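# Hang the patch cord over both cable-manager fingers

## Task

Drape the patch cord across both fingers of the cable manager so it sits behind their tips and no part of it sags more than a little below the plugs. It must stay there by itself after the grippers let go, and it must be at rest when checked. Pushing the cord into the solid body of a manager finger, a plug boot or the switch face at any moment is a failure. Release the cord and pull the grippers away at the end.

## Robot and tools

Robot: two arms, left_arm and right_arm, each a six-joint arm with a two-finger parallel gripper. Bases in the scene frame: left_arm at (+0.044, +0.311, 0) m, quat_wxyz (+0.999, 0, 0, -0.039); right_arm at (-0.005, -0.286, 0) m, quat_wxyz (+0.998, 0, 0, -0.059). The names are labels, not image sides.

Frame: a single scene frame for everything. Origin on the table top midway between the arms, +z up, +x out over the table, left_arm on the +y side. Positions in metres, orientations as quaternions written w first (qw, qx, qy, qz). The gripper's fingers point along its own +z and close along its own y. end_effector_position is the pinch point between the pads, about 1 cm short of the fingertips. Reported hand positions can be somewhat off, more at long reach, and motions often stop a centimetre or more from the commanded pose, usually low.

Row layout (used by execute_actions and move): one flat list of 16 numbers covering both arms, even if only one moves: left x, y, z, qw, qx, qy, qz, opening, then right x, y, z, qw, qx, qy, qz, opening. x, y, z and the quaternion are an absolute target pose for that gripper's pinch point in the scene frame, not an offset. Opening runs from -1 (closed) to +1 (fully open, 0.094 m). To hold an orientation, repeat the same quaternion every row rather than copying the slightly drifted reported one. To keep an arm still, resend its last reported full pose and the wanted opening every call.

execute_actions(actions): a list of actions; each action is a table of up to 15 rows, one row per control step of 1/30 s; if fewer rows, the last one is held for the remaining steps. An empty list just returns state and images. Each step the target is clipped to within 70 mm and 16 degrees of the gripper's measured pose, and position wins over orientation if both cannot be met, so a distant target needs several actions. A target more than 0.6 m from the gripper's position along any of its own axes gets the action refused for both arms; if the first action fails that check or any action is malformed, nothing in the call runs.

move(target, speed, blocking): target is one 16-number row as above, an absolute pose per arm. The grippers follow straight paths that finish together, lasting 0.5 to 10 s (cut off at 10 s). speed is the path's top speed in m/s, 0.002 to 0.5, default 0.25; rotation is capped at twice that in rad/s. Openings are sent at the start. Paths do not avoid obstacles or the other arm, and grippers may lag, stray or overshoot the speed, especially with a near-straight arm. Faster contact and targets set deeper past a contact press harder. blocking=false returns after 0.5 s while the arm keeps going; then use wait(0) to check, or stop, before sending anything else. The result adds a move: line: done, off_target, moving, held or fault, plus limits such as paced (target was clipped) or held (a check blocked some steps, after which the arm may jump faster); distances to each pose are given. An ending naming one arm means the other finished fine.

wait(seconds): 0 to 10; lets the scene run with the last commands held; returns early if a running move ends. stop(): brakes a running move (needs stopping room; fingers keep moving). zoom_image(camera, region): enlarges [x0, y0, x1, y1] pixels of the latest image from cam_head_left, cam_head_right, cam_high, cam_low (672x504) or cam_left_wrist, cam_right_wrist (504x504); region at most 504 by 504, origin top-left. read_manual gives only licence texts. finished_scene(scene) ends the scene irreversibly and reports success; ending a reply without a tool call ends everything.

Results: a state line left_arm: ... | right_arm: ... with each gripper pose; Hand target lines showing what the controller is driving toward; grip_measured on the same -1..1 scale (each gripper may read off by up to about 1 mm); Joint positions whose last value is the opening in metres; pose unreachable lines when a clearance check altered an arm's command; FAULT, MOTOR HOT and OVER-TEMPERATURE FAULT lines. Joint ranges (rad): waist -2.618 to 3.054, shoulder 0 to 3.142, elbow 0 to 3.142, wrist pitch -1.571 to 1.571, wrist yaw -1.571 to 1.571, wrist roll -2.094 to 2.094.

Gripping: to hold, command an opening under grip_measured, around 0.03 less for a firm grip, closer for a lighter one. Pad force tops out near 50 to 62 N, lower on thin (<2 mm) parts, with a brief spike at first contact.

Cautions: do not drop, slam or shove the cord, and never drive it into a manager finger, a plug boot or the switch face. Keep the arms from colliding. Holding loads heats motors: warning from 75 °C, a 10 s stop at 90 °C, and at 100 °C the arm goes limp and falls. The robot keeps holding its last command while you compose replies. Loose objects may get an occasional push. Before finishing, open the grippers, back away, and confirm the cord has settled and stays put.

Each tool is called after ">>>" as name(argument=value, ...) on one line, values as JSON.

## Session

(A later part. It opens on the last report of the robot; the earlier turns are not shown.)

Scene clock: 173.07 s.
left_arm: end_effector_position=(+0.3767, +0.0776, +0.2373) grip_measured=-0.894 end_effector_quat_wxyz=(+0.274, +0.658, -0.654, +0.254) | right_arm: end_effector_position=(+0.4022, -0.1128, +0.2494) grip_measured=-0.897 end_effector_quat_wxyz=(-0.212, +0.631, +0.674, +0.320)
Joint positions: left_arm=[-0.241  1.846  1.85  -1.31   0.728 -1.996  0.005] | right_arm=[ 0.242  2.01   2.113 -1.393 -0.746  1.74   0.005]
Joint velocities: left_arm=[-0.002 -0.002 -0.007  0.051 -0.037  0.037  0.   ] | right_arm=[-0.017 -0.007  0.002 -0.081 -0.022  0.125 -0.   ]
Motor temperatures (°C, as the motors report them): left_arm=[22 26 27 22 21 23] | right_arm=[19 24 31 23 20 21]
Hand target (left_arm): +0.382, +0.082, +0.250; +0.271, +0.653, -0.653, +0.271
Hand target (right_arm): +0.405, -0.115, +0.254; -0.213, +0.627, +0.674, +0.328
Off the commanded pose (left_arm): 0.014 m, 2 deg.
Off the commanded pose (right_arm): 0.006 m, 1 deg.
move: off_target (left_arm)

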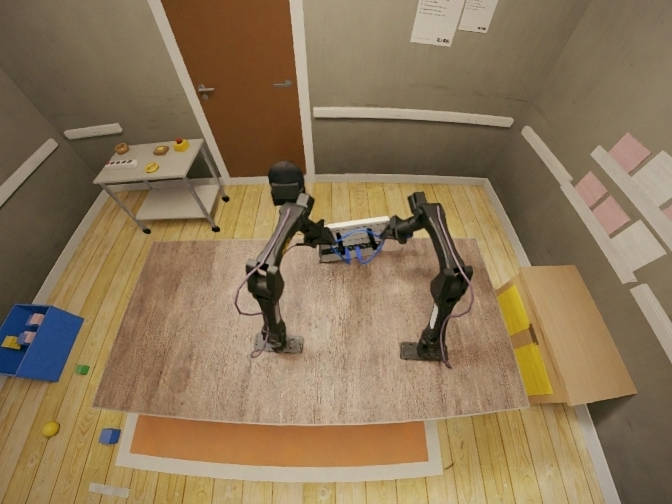

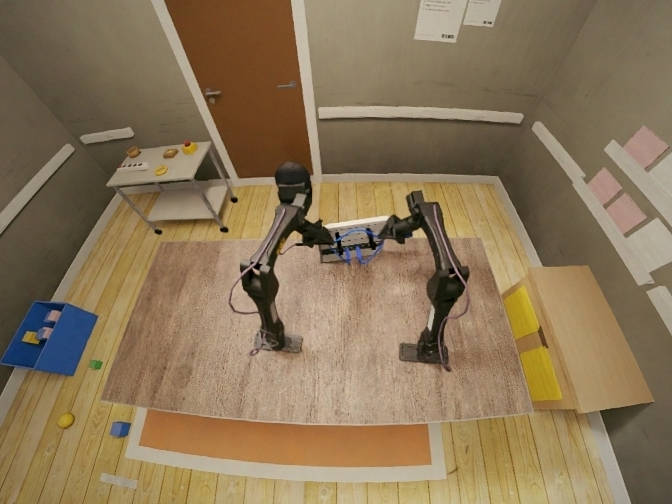

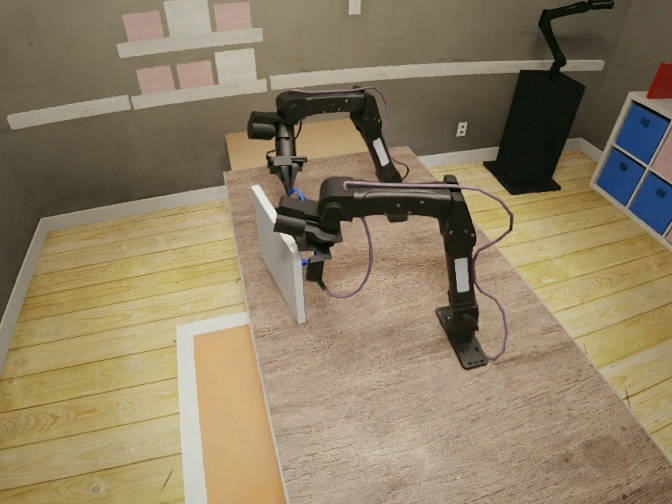

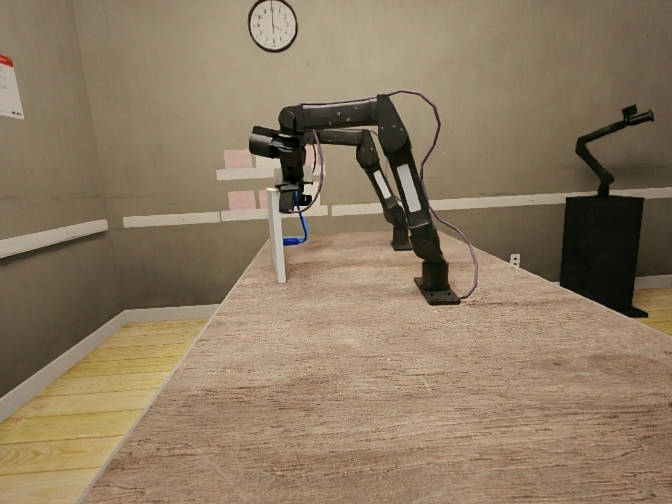

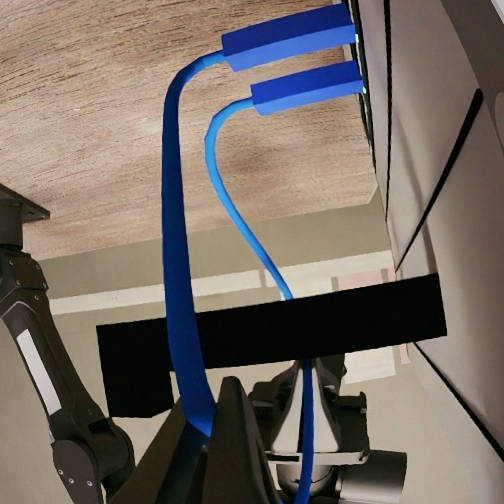

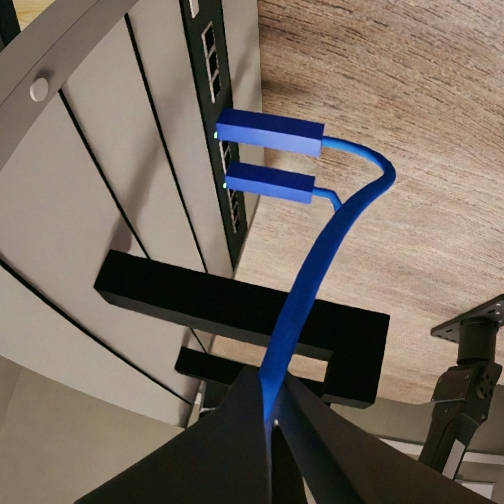

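>>> move(target=[0.38,0.09,0.225,-0.213,-0.627,0.674,-0.327,-0.905, 0.405,-0.112,0.225,-0.213,0.627,0.674,0.327,-0.905], speed=0.04)

>>> zoom_image(camera="cam_head_left", region=[310,205,400,275])

Scene clock: 180.33 s.
left_arm: end_effector_position=(+0.3773, +0.0845, +0.2191) grip_measured=-0.894 end_effector_quat_wxyz=(+0.228, +0.632, -0.672, +0.312) | right_arm: end_effector_position=(+0.4069, -0.1114, +0.2149) grip_measured=-0.897 end_effector_quat_wxyz=(-0.221, +0.634, +0.672, +0.314)
Joint positions: left_arm=[-0.233  1.705  1.578 -1.039  0.702 -1.971  0.005] | right_arm=[ 0.242  2.01   1.973 -1.276 -0.753  1.739  0.005]
Joint velocities: left_arm=[ 0.007 -0.007 -0.002  0.051 -0.007  0.007 -0.001] | right_arm=[-0.012 -0.002 -0.002 -0.066  0.007 -0.022  0.   ]
Motor temperatures (°C, as the motors report them): left_arm=[23 27 27 22 21 23] | right_arm=[19 25 29 23 20 21]
Hand target (left_arm): +0.380, +0.090, +0.224; +0.213, +0.628, -0.674, +0.326
Hand target (right_arm): +0.405, -0.112, +0.225; -0.213, +0.627, +0.674, +0.327
Off the commanded pose (left_arm): 0.009 m, 2 deg.
Off the commanded pose (right_arm): 0.010 m, 2 deg.
move: done

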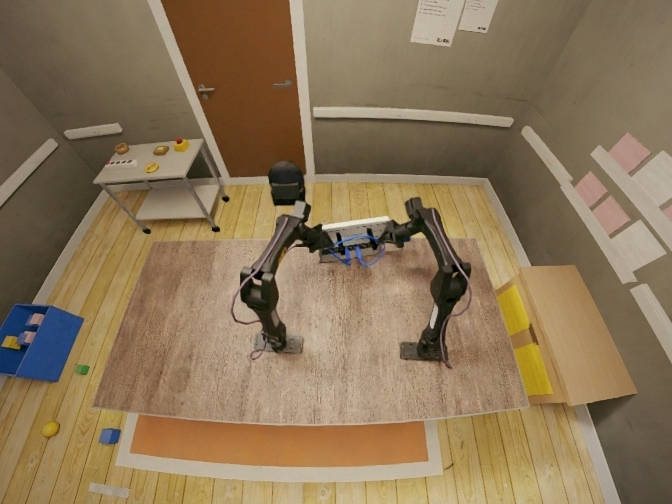

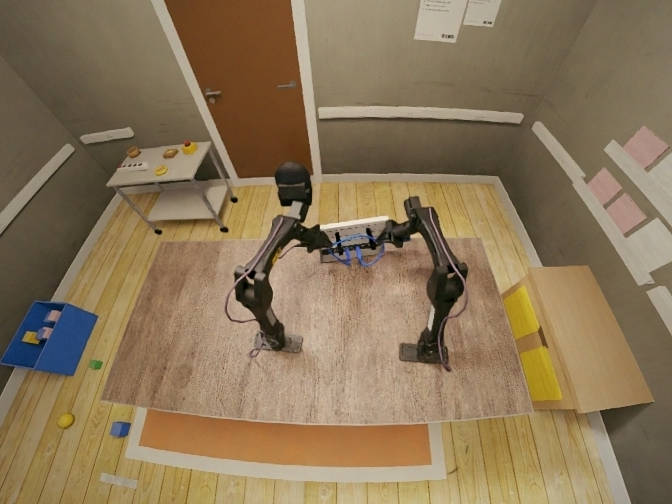

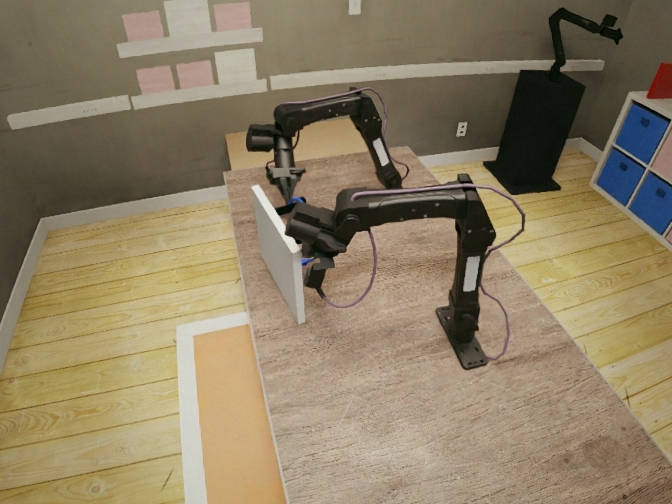

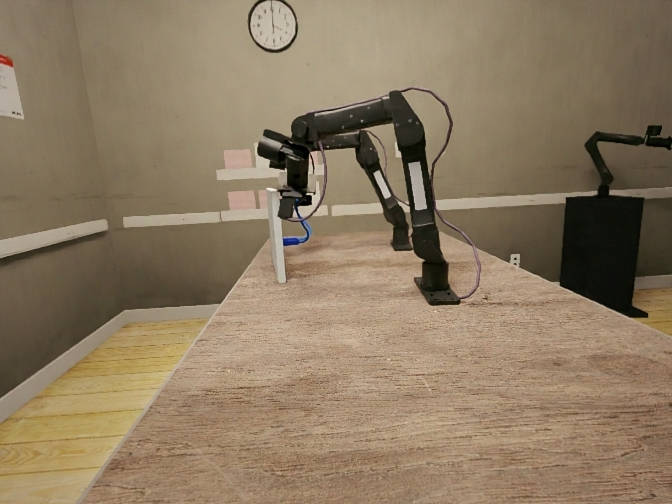

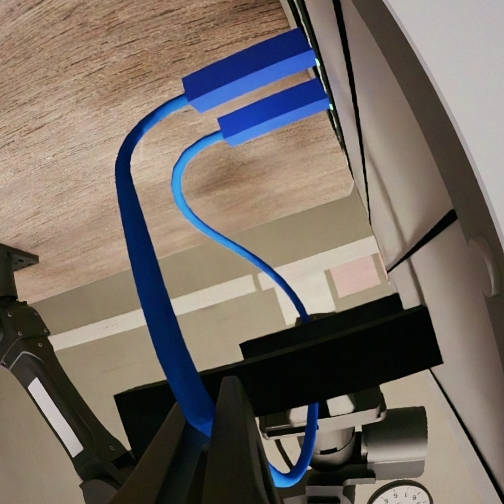

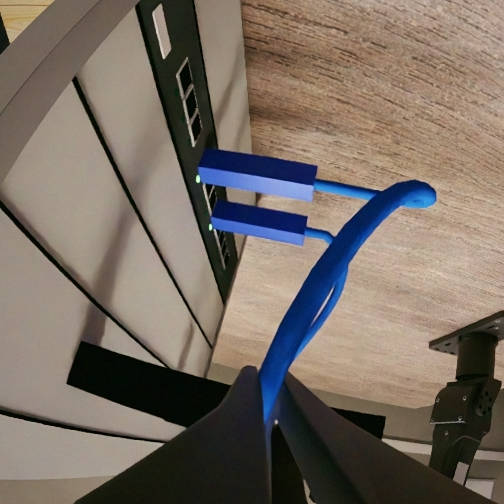

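Region (310, 205, 400, 275) of cam_head_left's 672x504 image, scaled by 5.600, with more detail than that image has.

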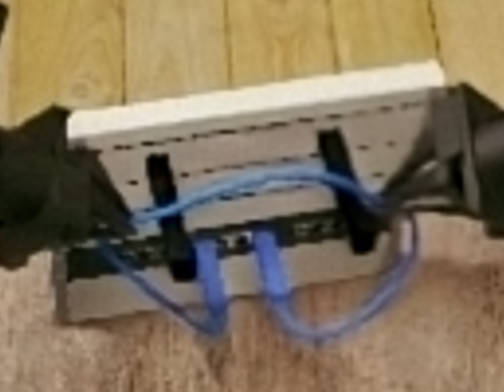

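>>> move(target=[0.385,0.09,0.217,-0.213,-0.627,0.674,-0.327,-0.905, 0.405,-0.112,0.222,-0.213,0.627,0.674,0.327,-0.905], speed=0.03)

>>> move(target=[0.385,0.09,0.217,-0.213,-0.627,0.674,-0.327,-0.7, 0.405,-0.112,0.222,-0.213,0.627,0.674,0.327,-0.7], speed=0.03)

>>> zoom_image(camera="cam_head_left", region=[310,205,400,275])

Scene clock: 187.90 s.
left_arm: end_effector_position=(+0.3813, +0.0855, +0.2167) grip_measured=-0.894 end_effector_quat_wxyz=(+0.223, +0.630, -0.672, +0.318) | right_arm: end_effector_position=(+0.4081, -0.1110, +0.2115) grip_measured=-0.897 end_effector_quat_wxyz=(-0.221, +0.633, +0.672, +0.315)
Joint positions: left_arm=[-0.227  1.705  1.564 -1.013  0.702 -1.965  0.005] | right_arm=[ 0.242  2.01   1.958 -1.258 -0.755  1.739  0.005]
Joint velocities: left_arm=[-0.002 -0.002 -0.007 -0.007  0.007  0.022 -0.001] | right_arm=[ 0.002  0.002  0.002 -0.037 -0.007 -0.022 -0.001]
Motor temperatures (°C, as the motors report them): left_arm=[23 27 26 23 21 23] | right_arm=[19 27 28 23 20 21]
Hand target (left_arm): +0.385, +0.090, +0.217; +0.213, +0.627, -0.674, +0.327
Hand target (right_arm): +0.405, -0.112, +0.222; -0.213, +0.627, +0.674, +0.327
Off the commanded pose (left_arm): 0.006 m, 2 deg.
Off the commanded pose (right_arm): 0.011 m, 2 deg.
move: off_target (right_arm)

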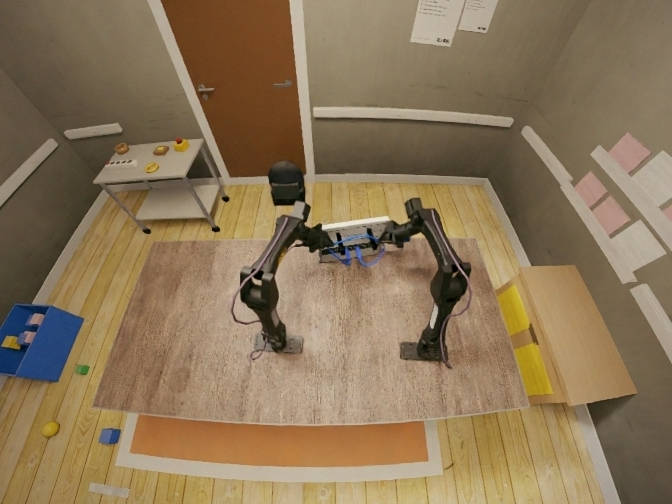

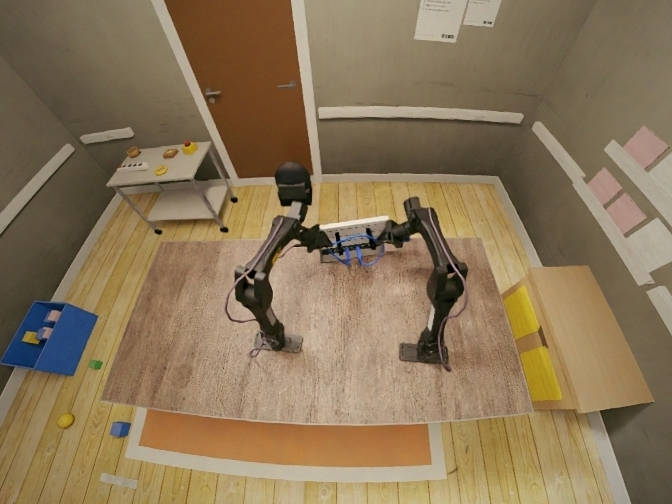

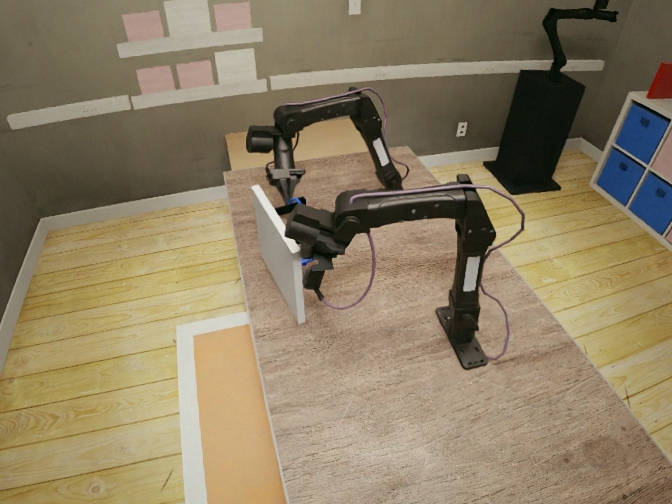

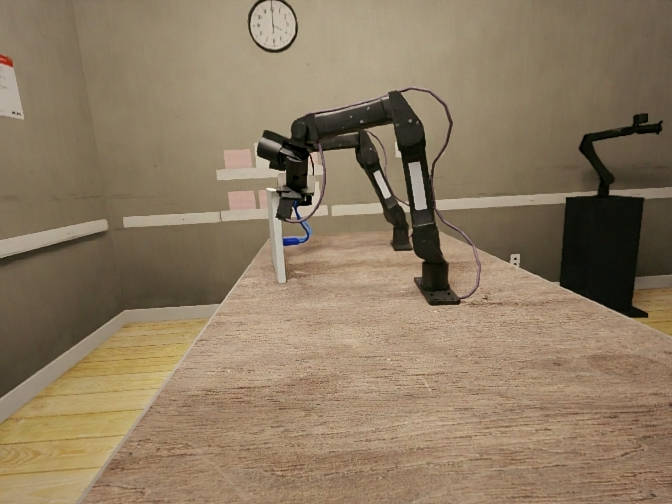

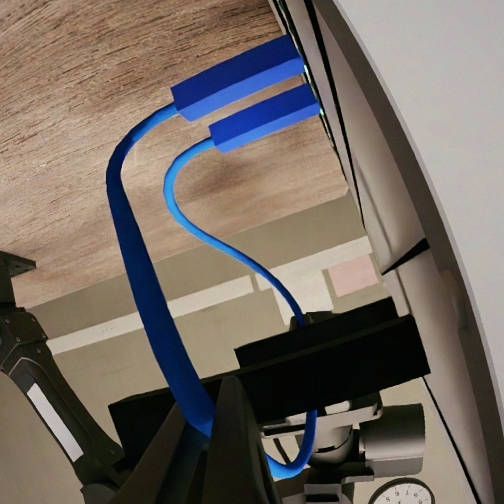

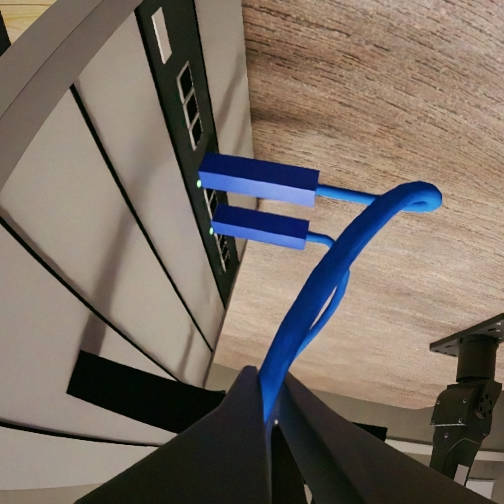

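Scene clock: 188.67 s.
left_arm: end_effector_position=(+0.3830, +0.0854, +0.2171) grip_measured=-0.702 end_effector_quat_wxyz=(+0.220, +0.629, -0.673, +0.322) | right_arm: end_effector_position=(+0.4082, -0.1111, +0.2115) grip_measured=-0.702 end_effector_quat_wxyz=(-0.220, +0.633, +0.672, +0.315)
Joint positions: left_arm=[-0.227  1.705  1.564 -1.004  0.7   -1.964  0.014] | right_arm=[ 0.242  2.01   1.958 -1.257 -0.754  1.739  0.014]
Joint velocities: left_arm=[ 0.002 -0.007 -0.007  0.066 -0.037  0.022  0.001] | right_arm=[ 0.007  0.007 -0.002 -0.066 -0.081  0.022 -0.001]
Motor temperatures (°C, as the motors report them): left_arm=[22 27 26 23 21 23] | right_arm=[19 27 28 23 20 21]
Hand target (left_arm): +0.385, +0.090, +0.217; +0.213, +0.627, -0.674, +0.327
Hand target (right_arm): +0.405, -0.112, +0.222; -0.213, +0.627, +0.674, +0.327
Off the commanded pose (left_arm): 0.005 m, 1 deg.
Off the commanded pose (right_arm): 0.011 m, 2 deg.
move: off_target (right_arm)

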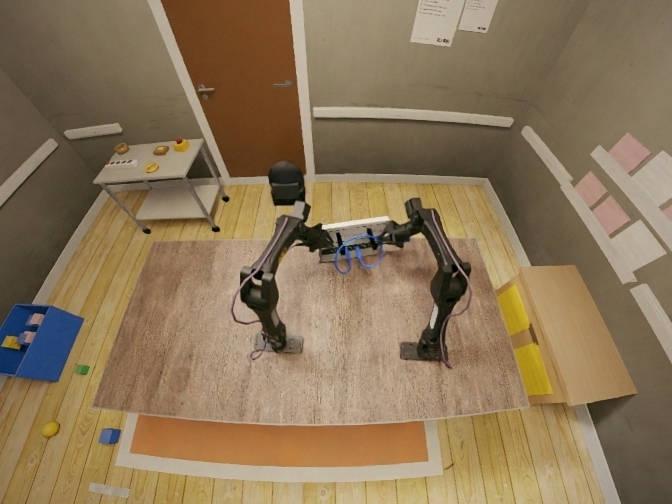

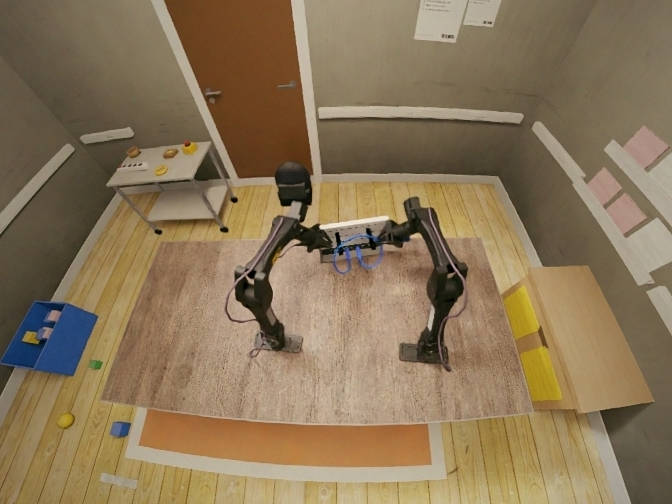

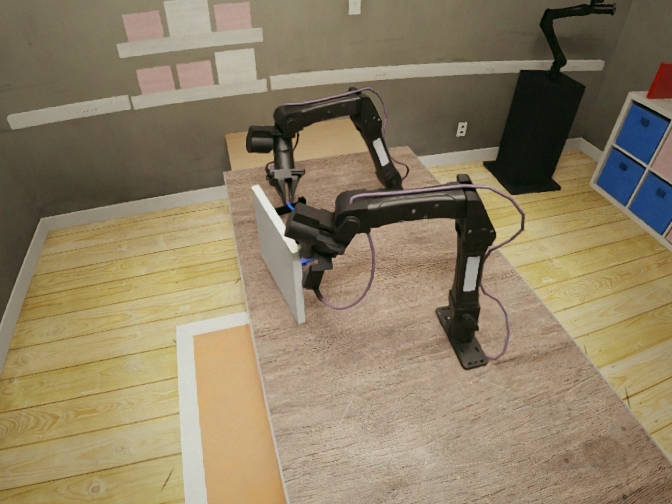

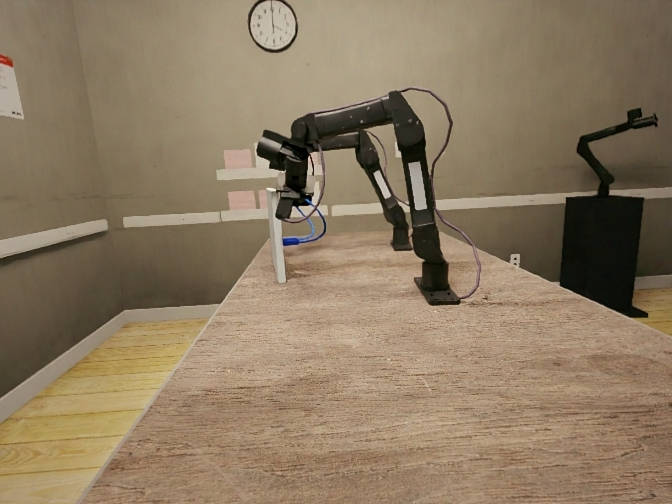

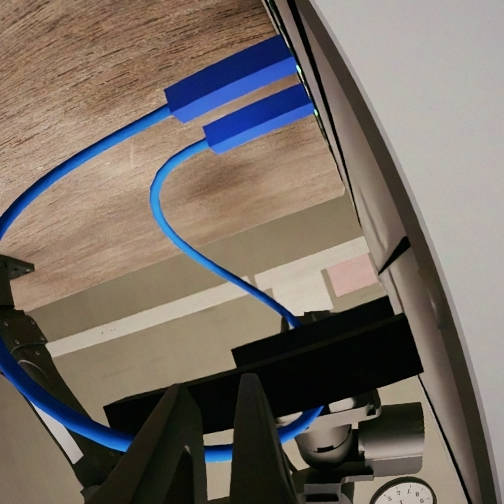

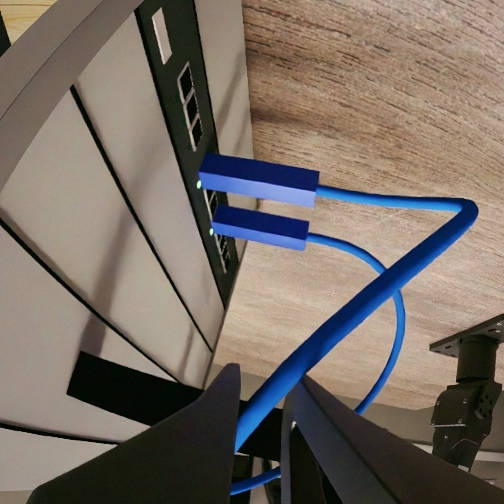

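Region (310, 205, 400, 275) of cam_head_left's 672x504 image, scaled by 5.600, with more detail than that image has.

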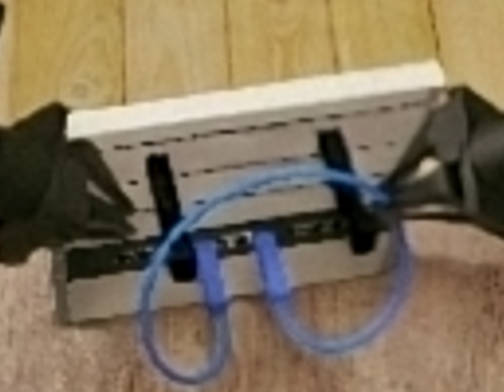

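Left is hooked at the tip. Withdraw outward slowly.

>>> move(target=[0.37,0.15,0.25,-0.213,-0.627,0.674,-0.327,-0.7, 0.395,-0.16,0.235,-0.213,0.627,0.674,0.327,-0.6], speed=0.04)

>>> move(target=[0.28,0.27,0.27,-0.213,-0.627,0.674,-0.327,-0.7, 0.3,-0.28,0.27,-0.213,0.627,0.674,0.327,-0.6], speed=0.2)

>>> zoom_image(camera="cam_head_left", region=[310,205,400,285])

>>> zoom_image(camera="cam_high", region=[240,170,380,310])

>>> zoom_image(camera="cam_low", region=[260,175,350,265])

Scene clock: 199.00 s.
left_arm: end_effector_position=(+0.3723, +0.1484, +0.2352) grip_measured=-0.702 end_effector_quat_wxyz=(+0.219, +0.635, -0.671, +0.312) | right_arm: end_effector_position=(+0.3964, -0.1590, +0.2082) grip_measured=-0.602 end_effector_quat_wxyz=(-0.231, +0.639, +0.669, +0.302)
Joint positions: left_arm=[-0.049  1.672  1.625 -1.26   0.746 -1.746  0.014] | right_arm=[ 0.123  2.01   1.958 -1.407 -0.773  1.576  0.019]
Joint velocities: left_arm=[-0.002 -0.007  0.002  0.037 -0.007  0.007 -0.001] | right_arm=[-0.007 -0.002 -0.002 -0.037  0.037 -0.022 -0.   ]
Motor temperatures (°C, as the motors report them): left_arm=[22 28 26 23 21 23] | right_arm=[19 29 27 23 20 21]
Hand target (left_arm): +0.370, +0.150, +0.250; +0.214, +0.627, -0.674, +0.327
Hand target (right_arm): +0.394, -0.160, +0.235; -0.214, +0.627, +0.674, +0.327
Off the commanded pose (left_arm): 0.015 m, 2 deg.
Off the commanded pose (right_arm): 0.027 m, 4 deg.
move: off_target (left_arm, right_arm)

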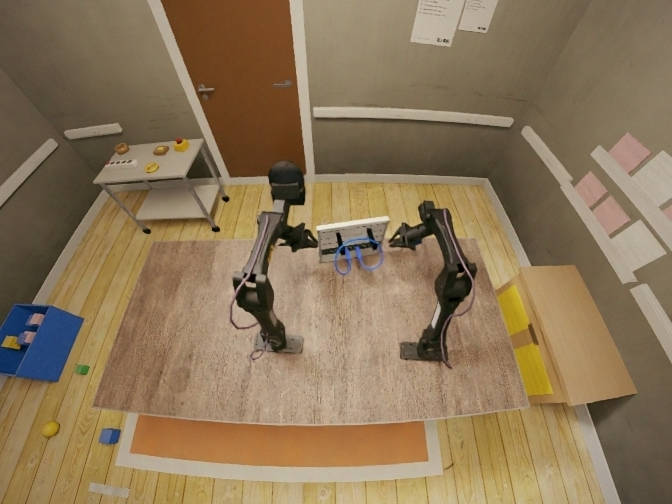

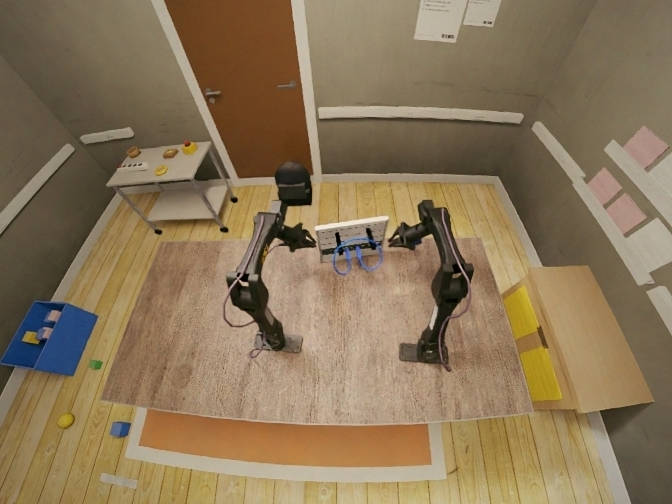

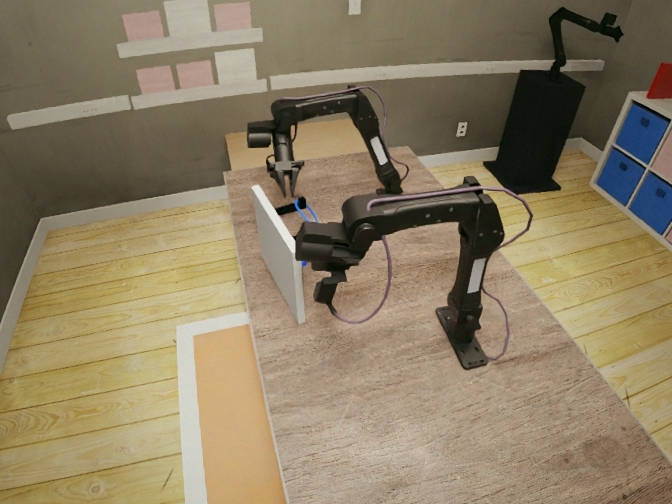

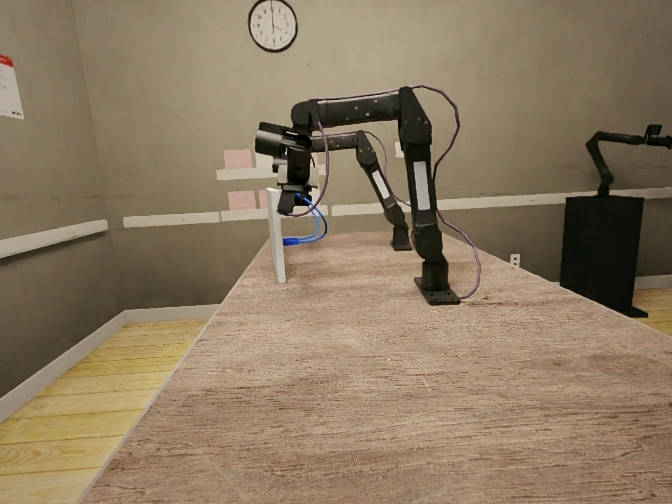

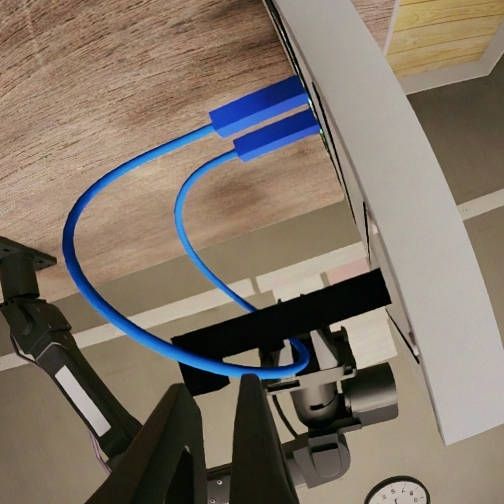

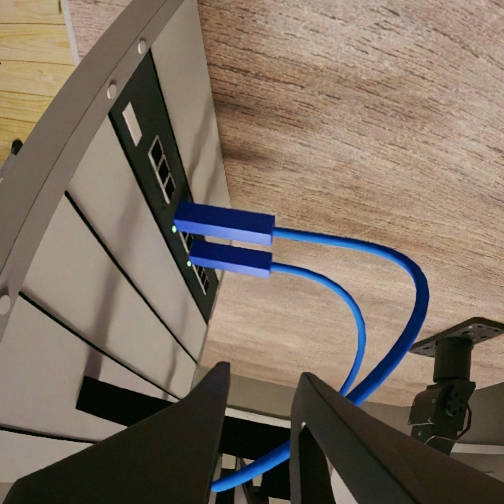

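Scene clock: 200.37 s.
left_arm: end_effector_position=(+0.2865, +0.2701, +0.2731) grip_measured=-0.702 end_effector_quat_wxyz=(+0.111, +0.660, -0.643, +0.372) | right_arm: end_effector_position=(+0.3029, -0.2827, +0.2658) grip_measured=-0.602 end_effector_quat_wxyz=(-0.121, +0.666, +0.638, +0.368)
Joint positions: left_arm=[ 0.443  1.302  1.444 -1.568  0.787 -1.291  0.014] | right_arm=[-0.298  1.593  1.668 -1.572 -0.792  1.228  0.019]
Joint velocities: left_arm=[ 0.002  0.002  0.007 -0.037 -0.007  0.037 -0.001] | right_arm=[ 0.012 -0.007  0.002  0.037 -0.051 -0.022  0.   ]
Motor temperatures (°C, as the motors report them): left_arm=[22 27 26 23 21 23] | right_arm=[19 29 27 23 20 21]
Hand target (left_arm): +0.281, +0.269, +0.270; +0.118, +0.660, -0.642, +0.371
Hand target (right_arm): +0.299, -0.279, +0.271; -0.118, +0.659, +0.640, +0.376
Off the commanded pose (left_arm): 0.007 m, 14 deg.
Off the commanded pose (right_arm): 0.006 m, 13 deg.
joint sent to its limit (left arm) — the command would take joint 4 (wrist pitch) past its lower limit, so that joint was sent only as far as its limit.
joint sent to its limit (right arm) — the command would take joint 4 (wrist pitch) past its lower limit, so that joint was sent only as far as its limit.
move: off_target (left_arm, right_arm)

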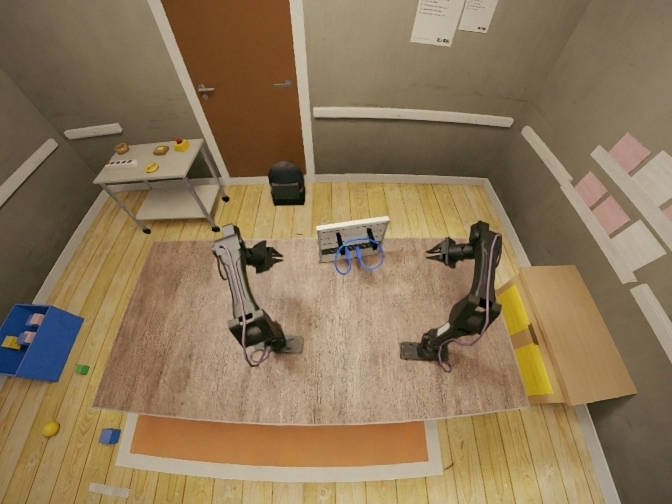

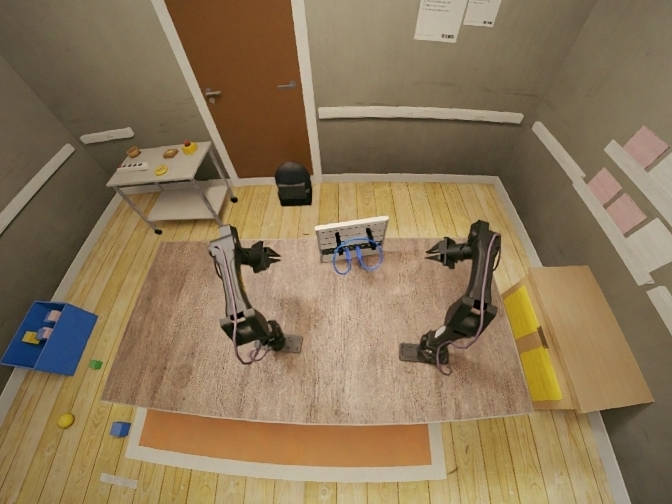

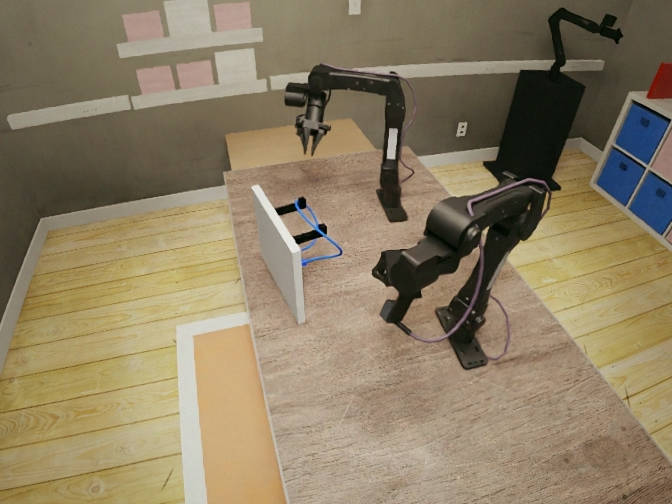

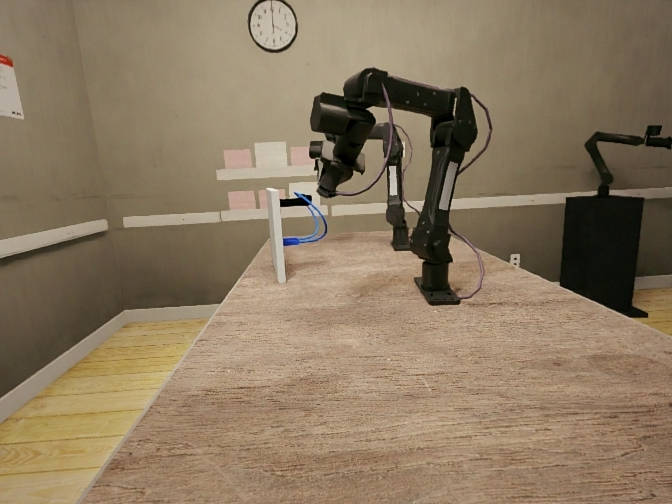

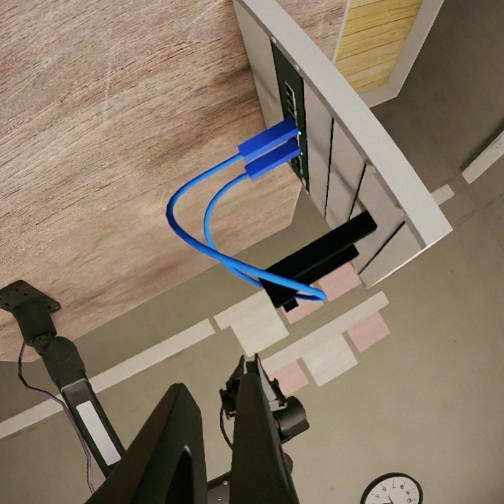

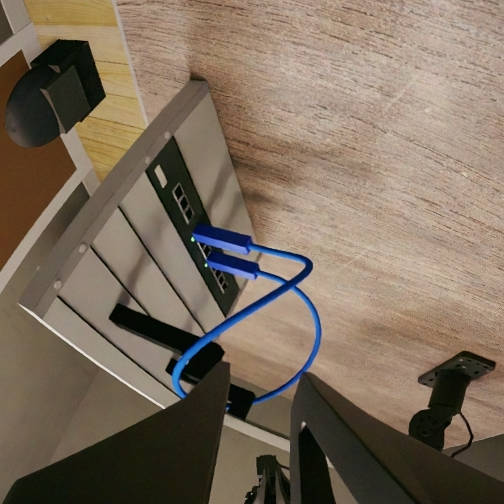

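Region (310, 205, 400, 285) of cam_head_left's 672x504 image, scaled by 5.600, with more detail than that image has.

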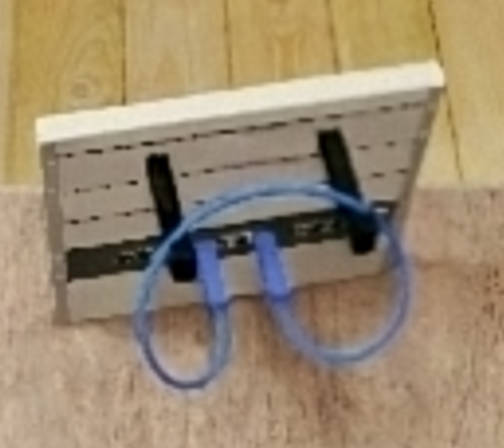

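Region (240, 170, 380, 310) of cam_high's 672x504 image, scaled by 3.600, with more detail than that image has.

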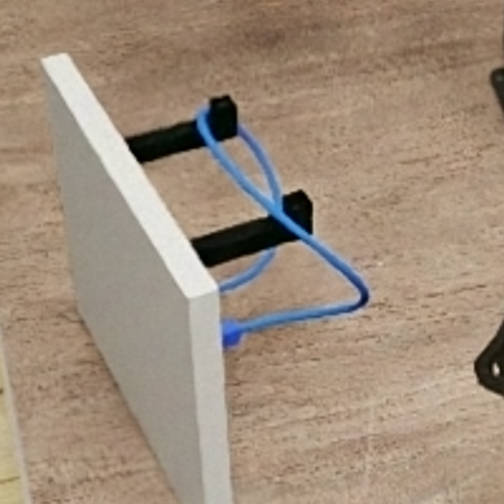

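Region (260, 175, 350, 265) of cam_low's 672x504 image, scaled by 5.600, with more detail than that image has.

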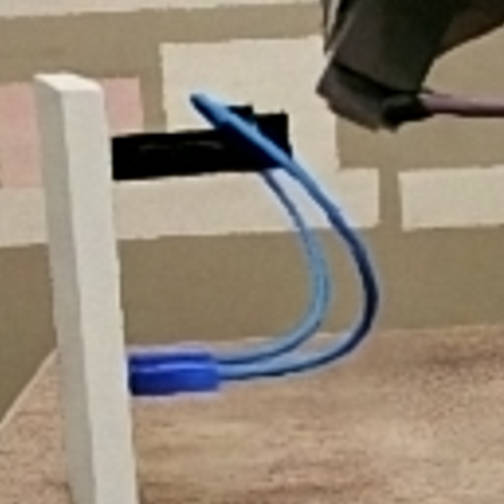

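>>> wait(seconds=3)

>>> zoom_image(camera="cam_low", region=[260,175,350,265])

Scene clock: 207.43 s.
left_arm: end_effector_position=(+0.2865, +0.2701, +0.2731) grip_measured=-0.702 end_effector_quat_wxyz=(+0.111, +0.659, -0.644, +0.372) | right_arm: end_effector_position=(+0.3029, -0.2827, +0.2658) grip_measured=-0.602 end_effector_quat_wxyz=(-0.120, +0.665, +0.639, +0.368)
Joint positions: left_arm=[ 0.443  1.302  1.444 -1.568  0.787 -1.288  0.014] | right_arm=[-0.298  1.593  1.668 -1.572 -0.792  1.225  0.019]
Joint velocities: left_arm=[ 0.002 -0.007  0.002  0.139  0.037  0.022 -0.   ] | right_arm=[-0.002 -0.007  0.007  0.007  0.022 -0.081  0.   ]
Motor temperatures (°C, as the motors report them): left_arm=[22 26 25 23 21 23] | right_arm=[19 28 26 23 20 21]
Hand target (left_arm): +0.281, +0.269, +0.270; +0.118, +0.660, -0.642, +0.371
Hand target (right_arm): +0.299, -0.279, +0.271; -0.118, +0.659, +0.640, +0.376
Off the commanded pose (left_arm): 0.007 m, 14 deg.
Off the commanded pose (right_arm): 0.006 m, 13 deg.
wait: 3.00 s; at rest from the start

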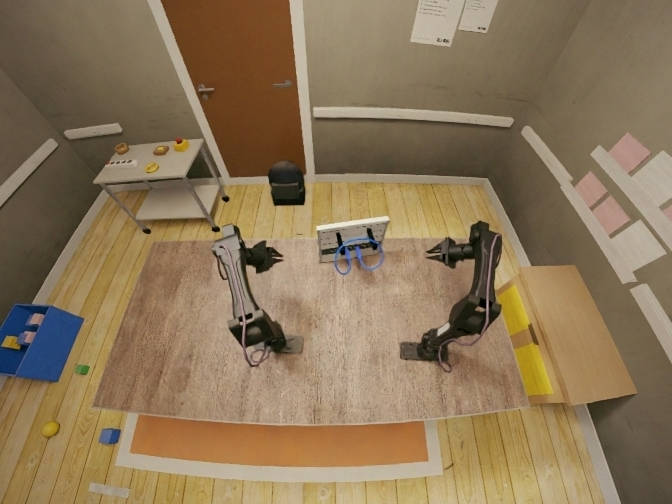

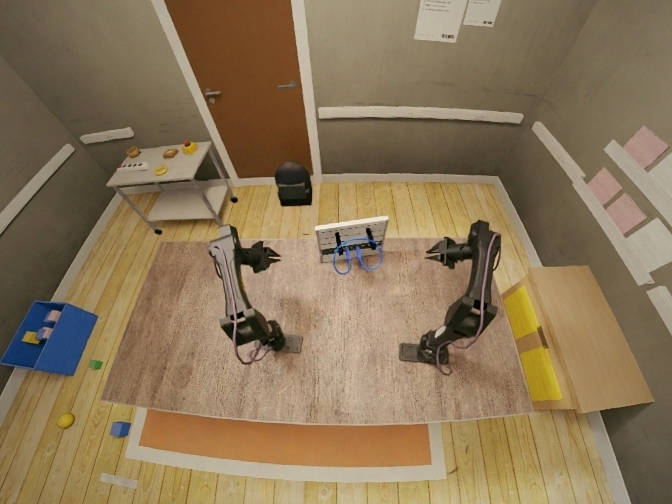

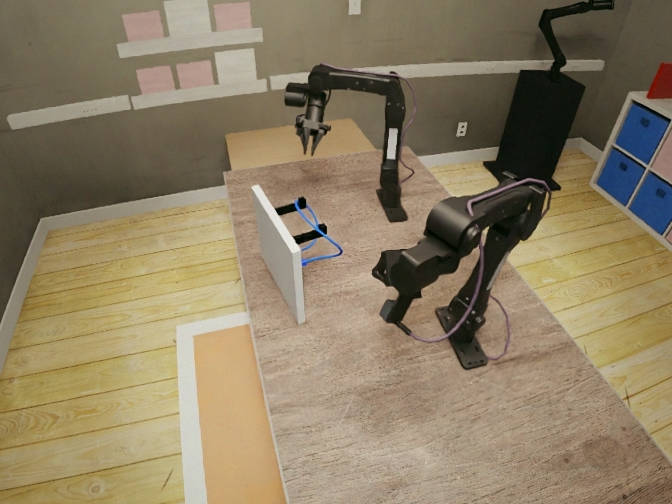

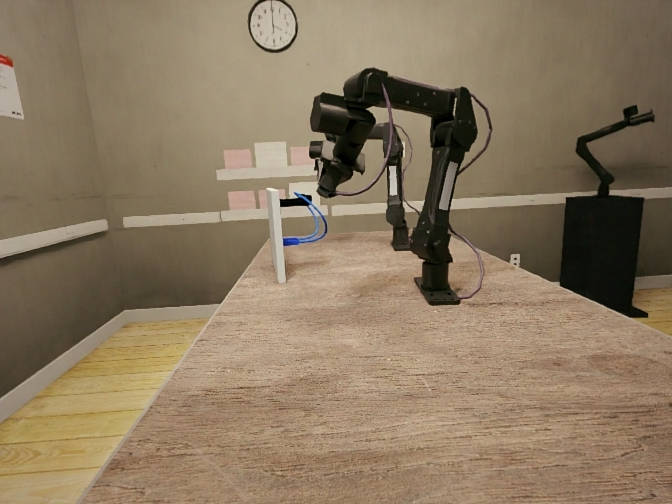

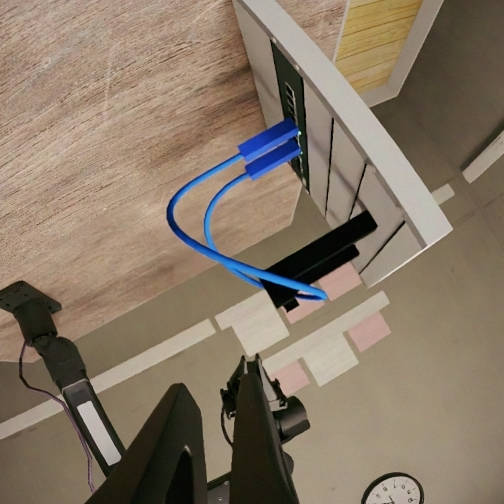

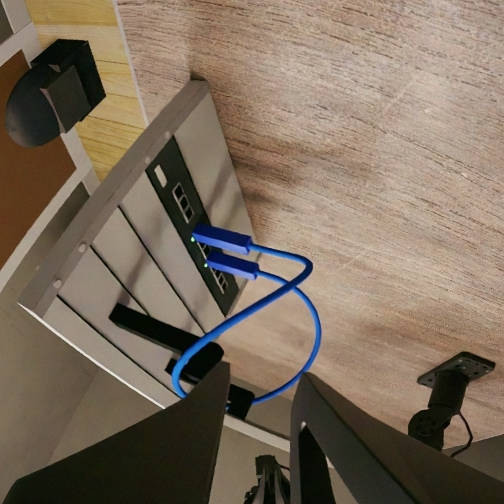

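Region (260, 175, 350, 265) of cam_low's 672x504 image, scaled by 5.600, with more detail than that image has.

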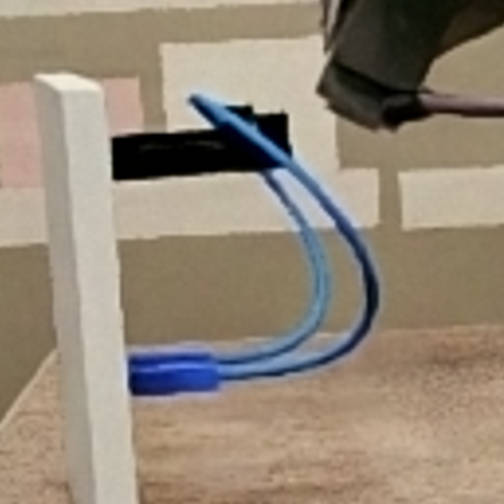

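>>> finished_scene(scene=1)

The scene is finished: the task was done.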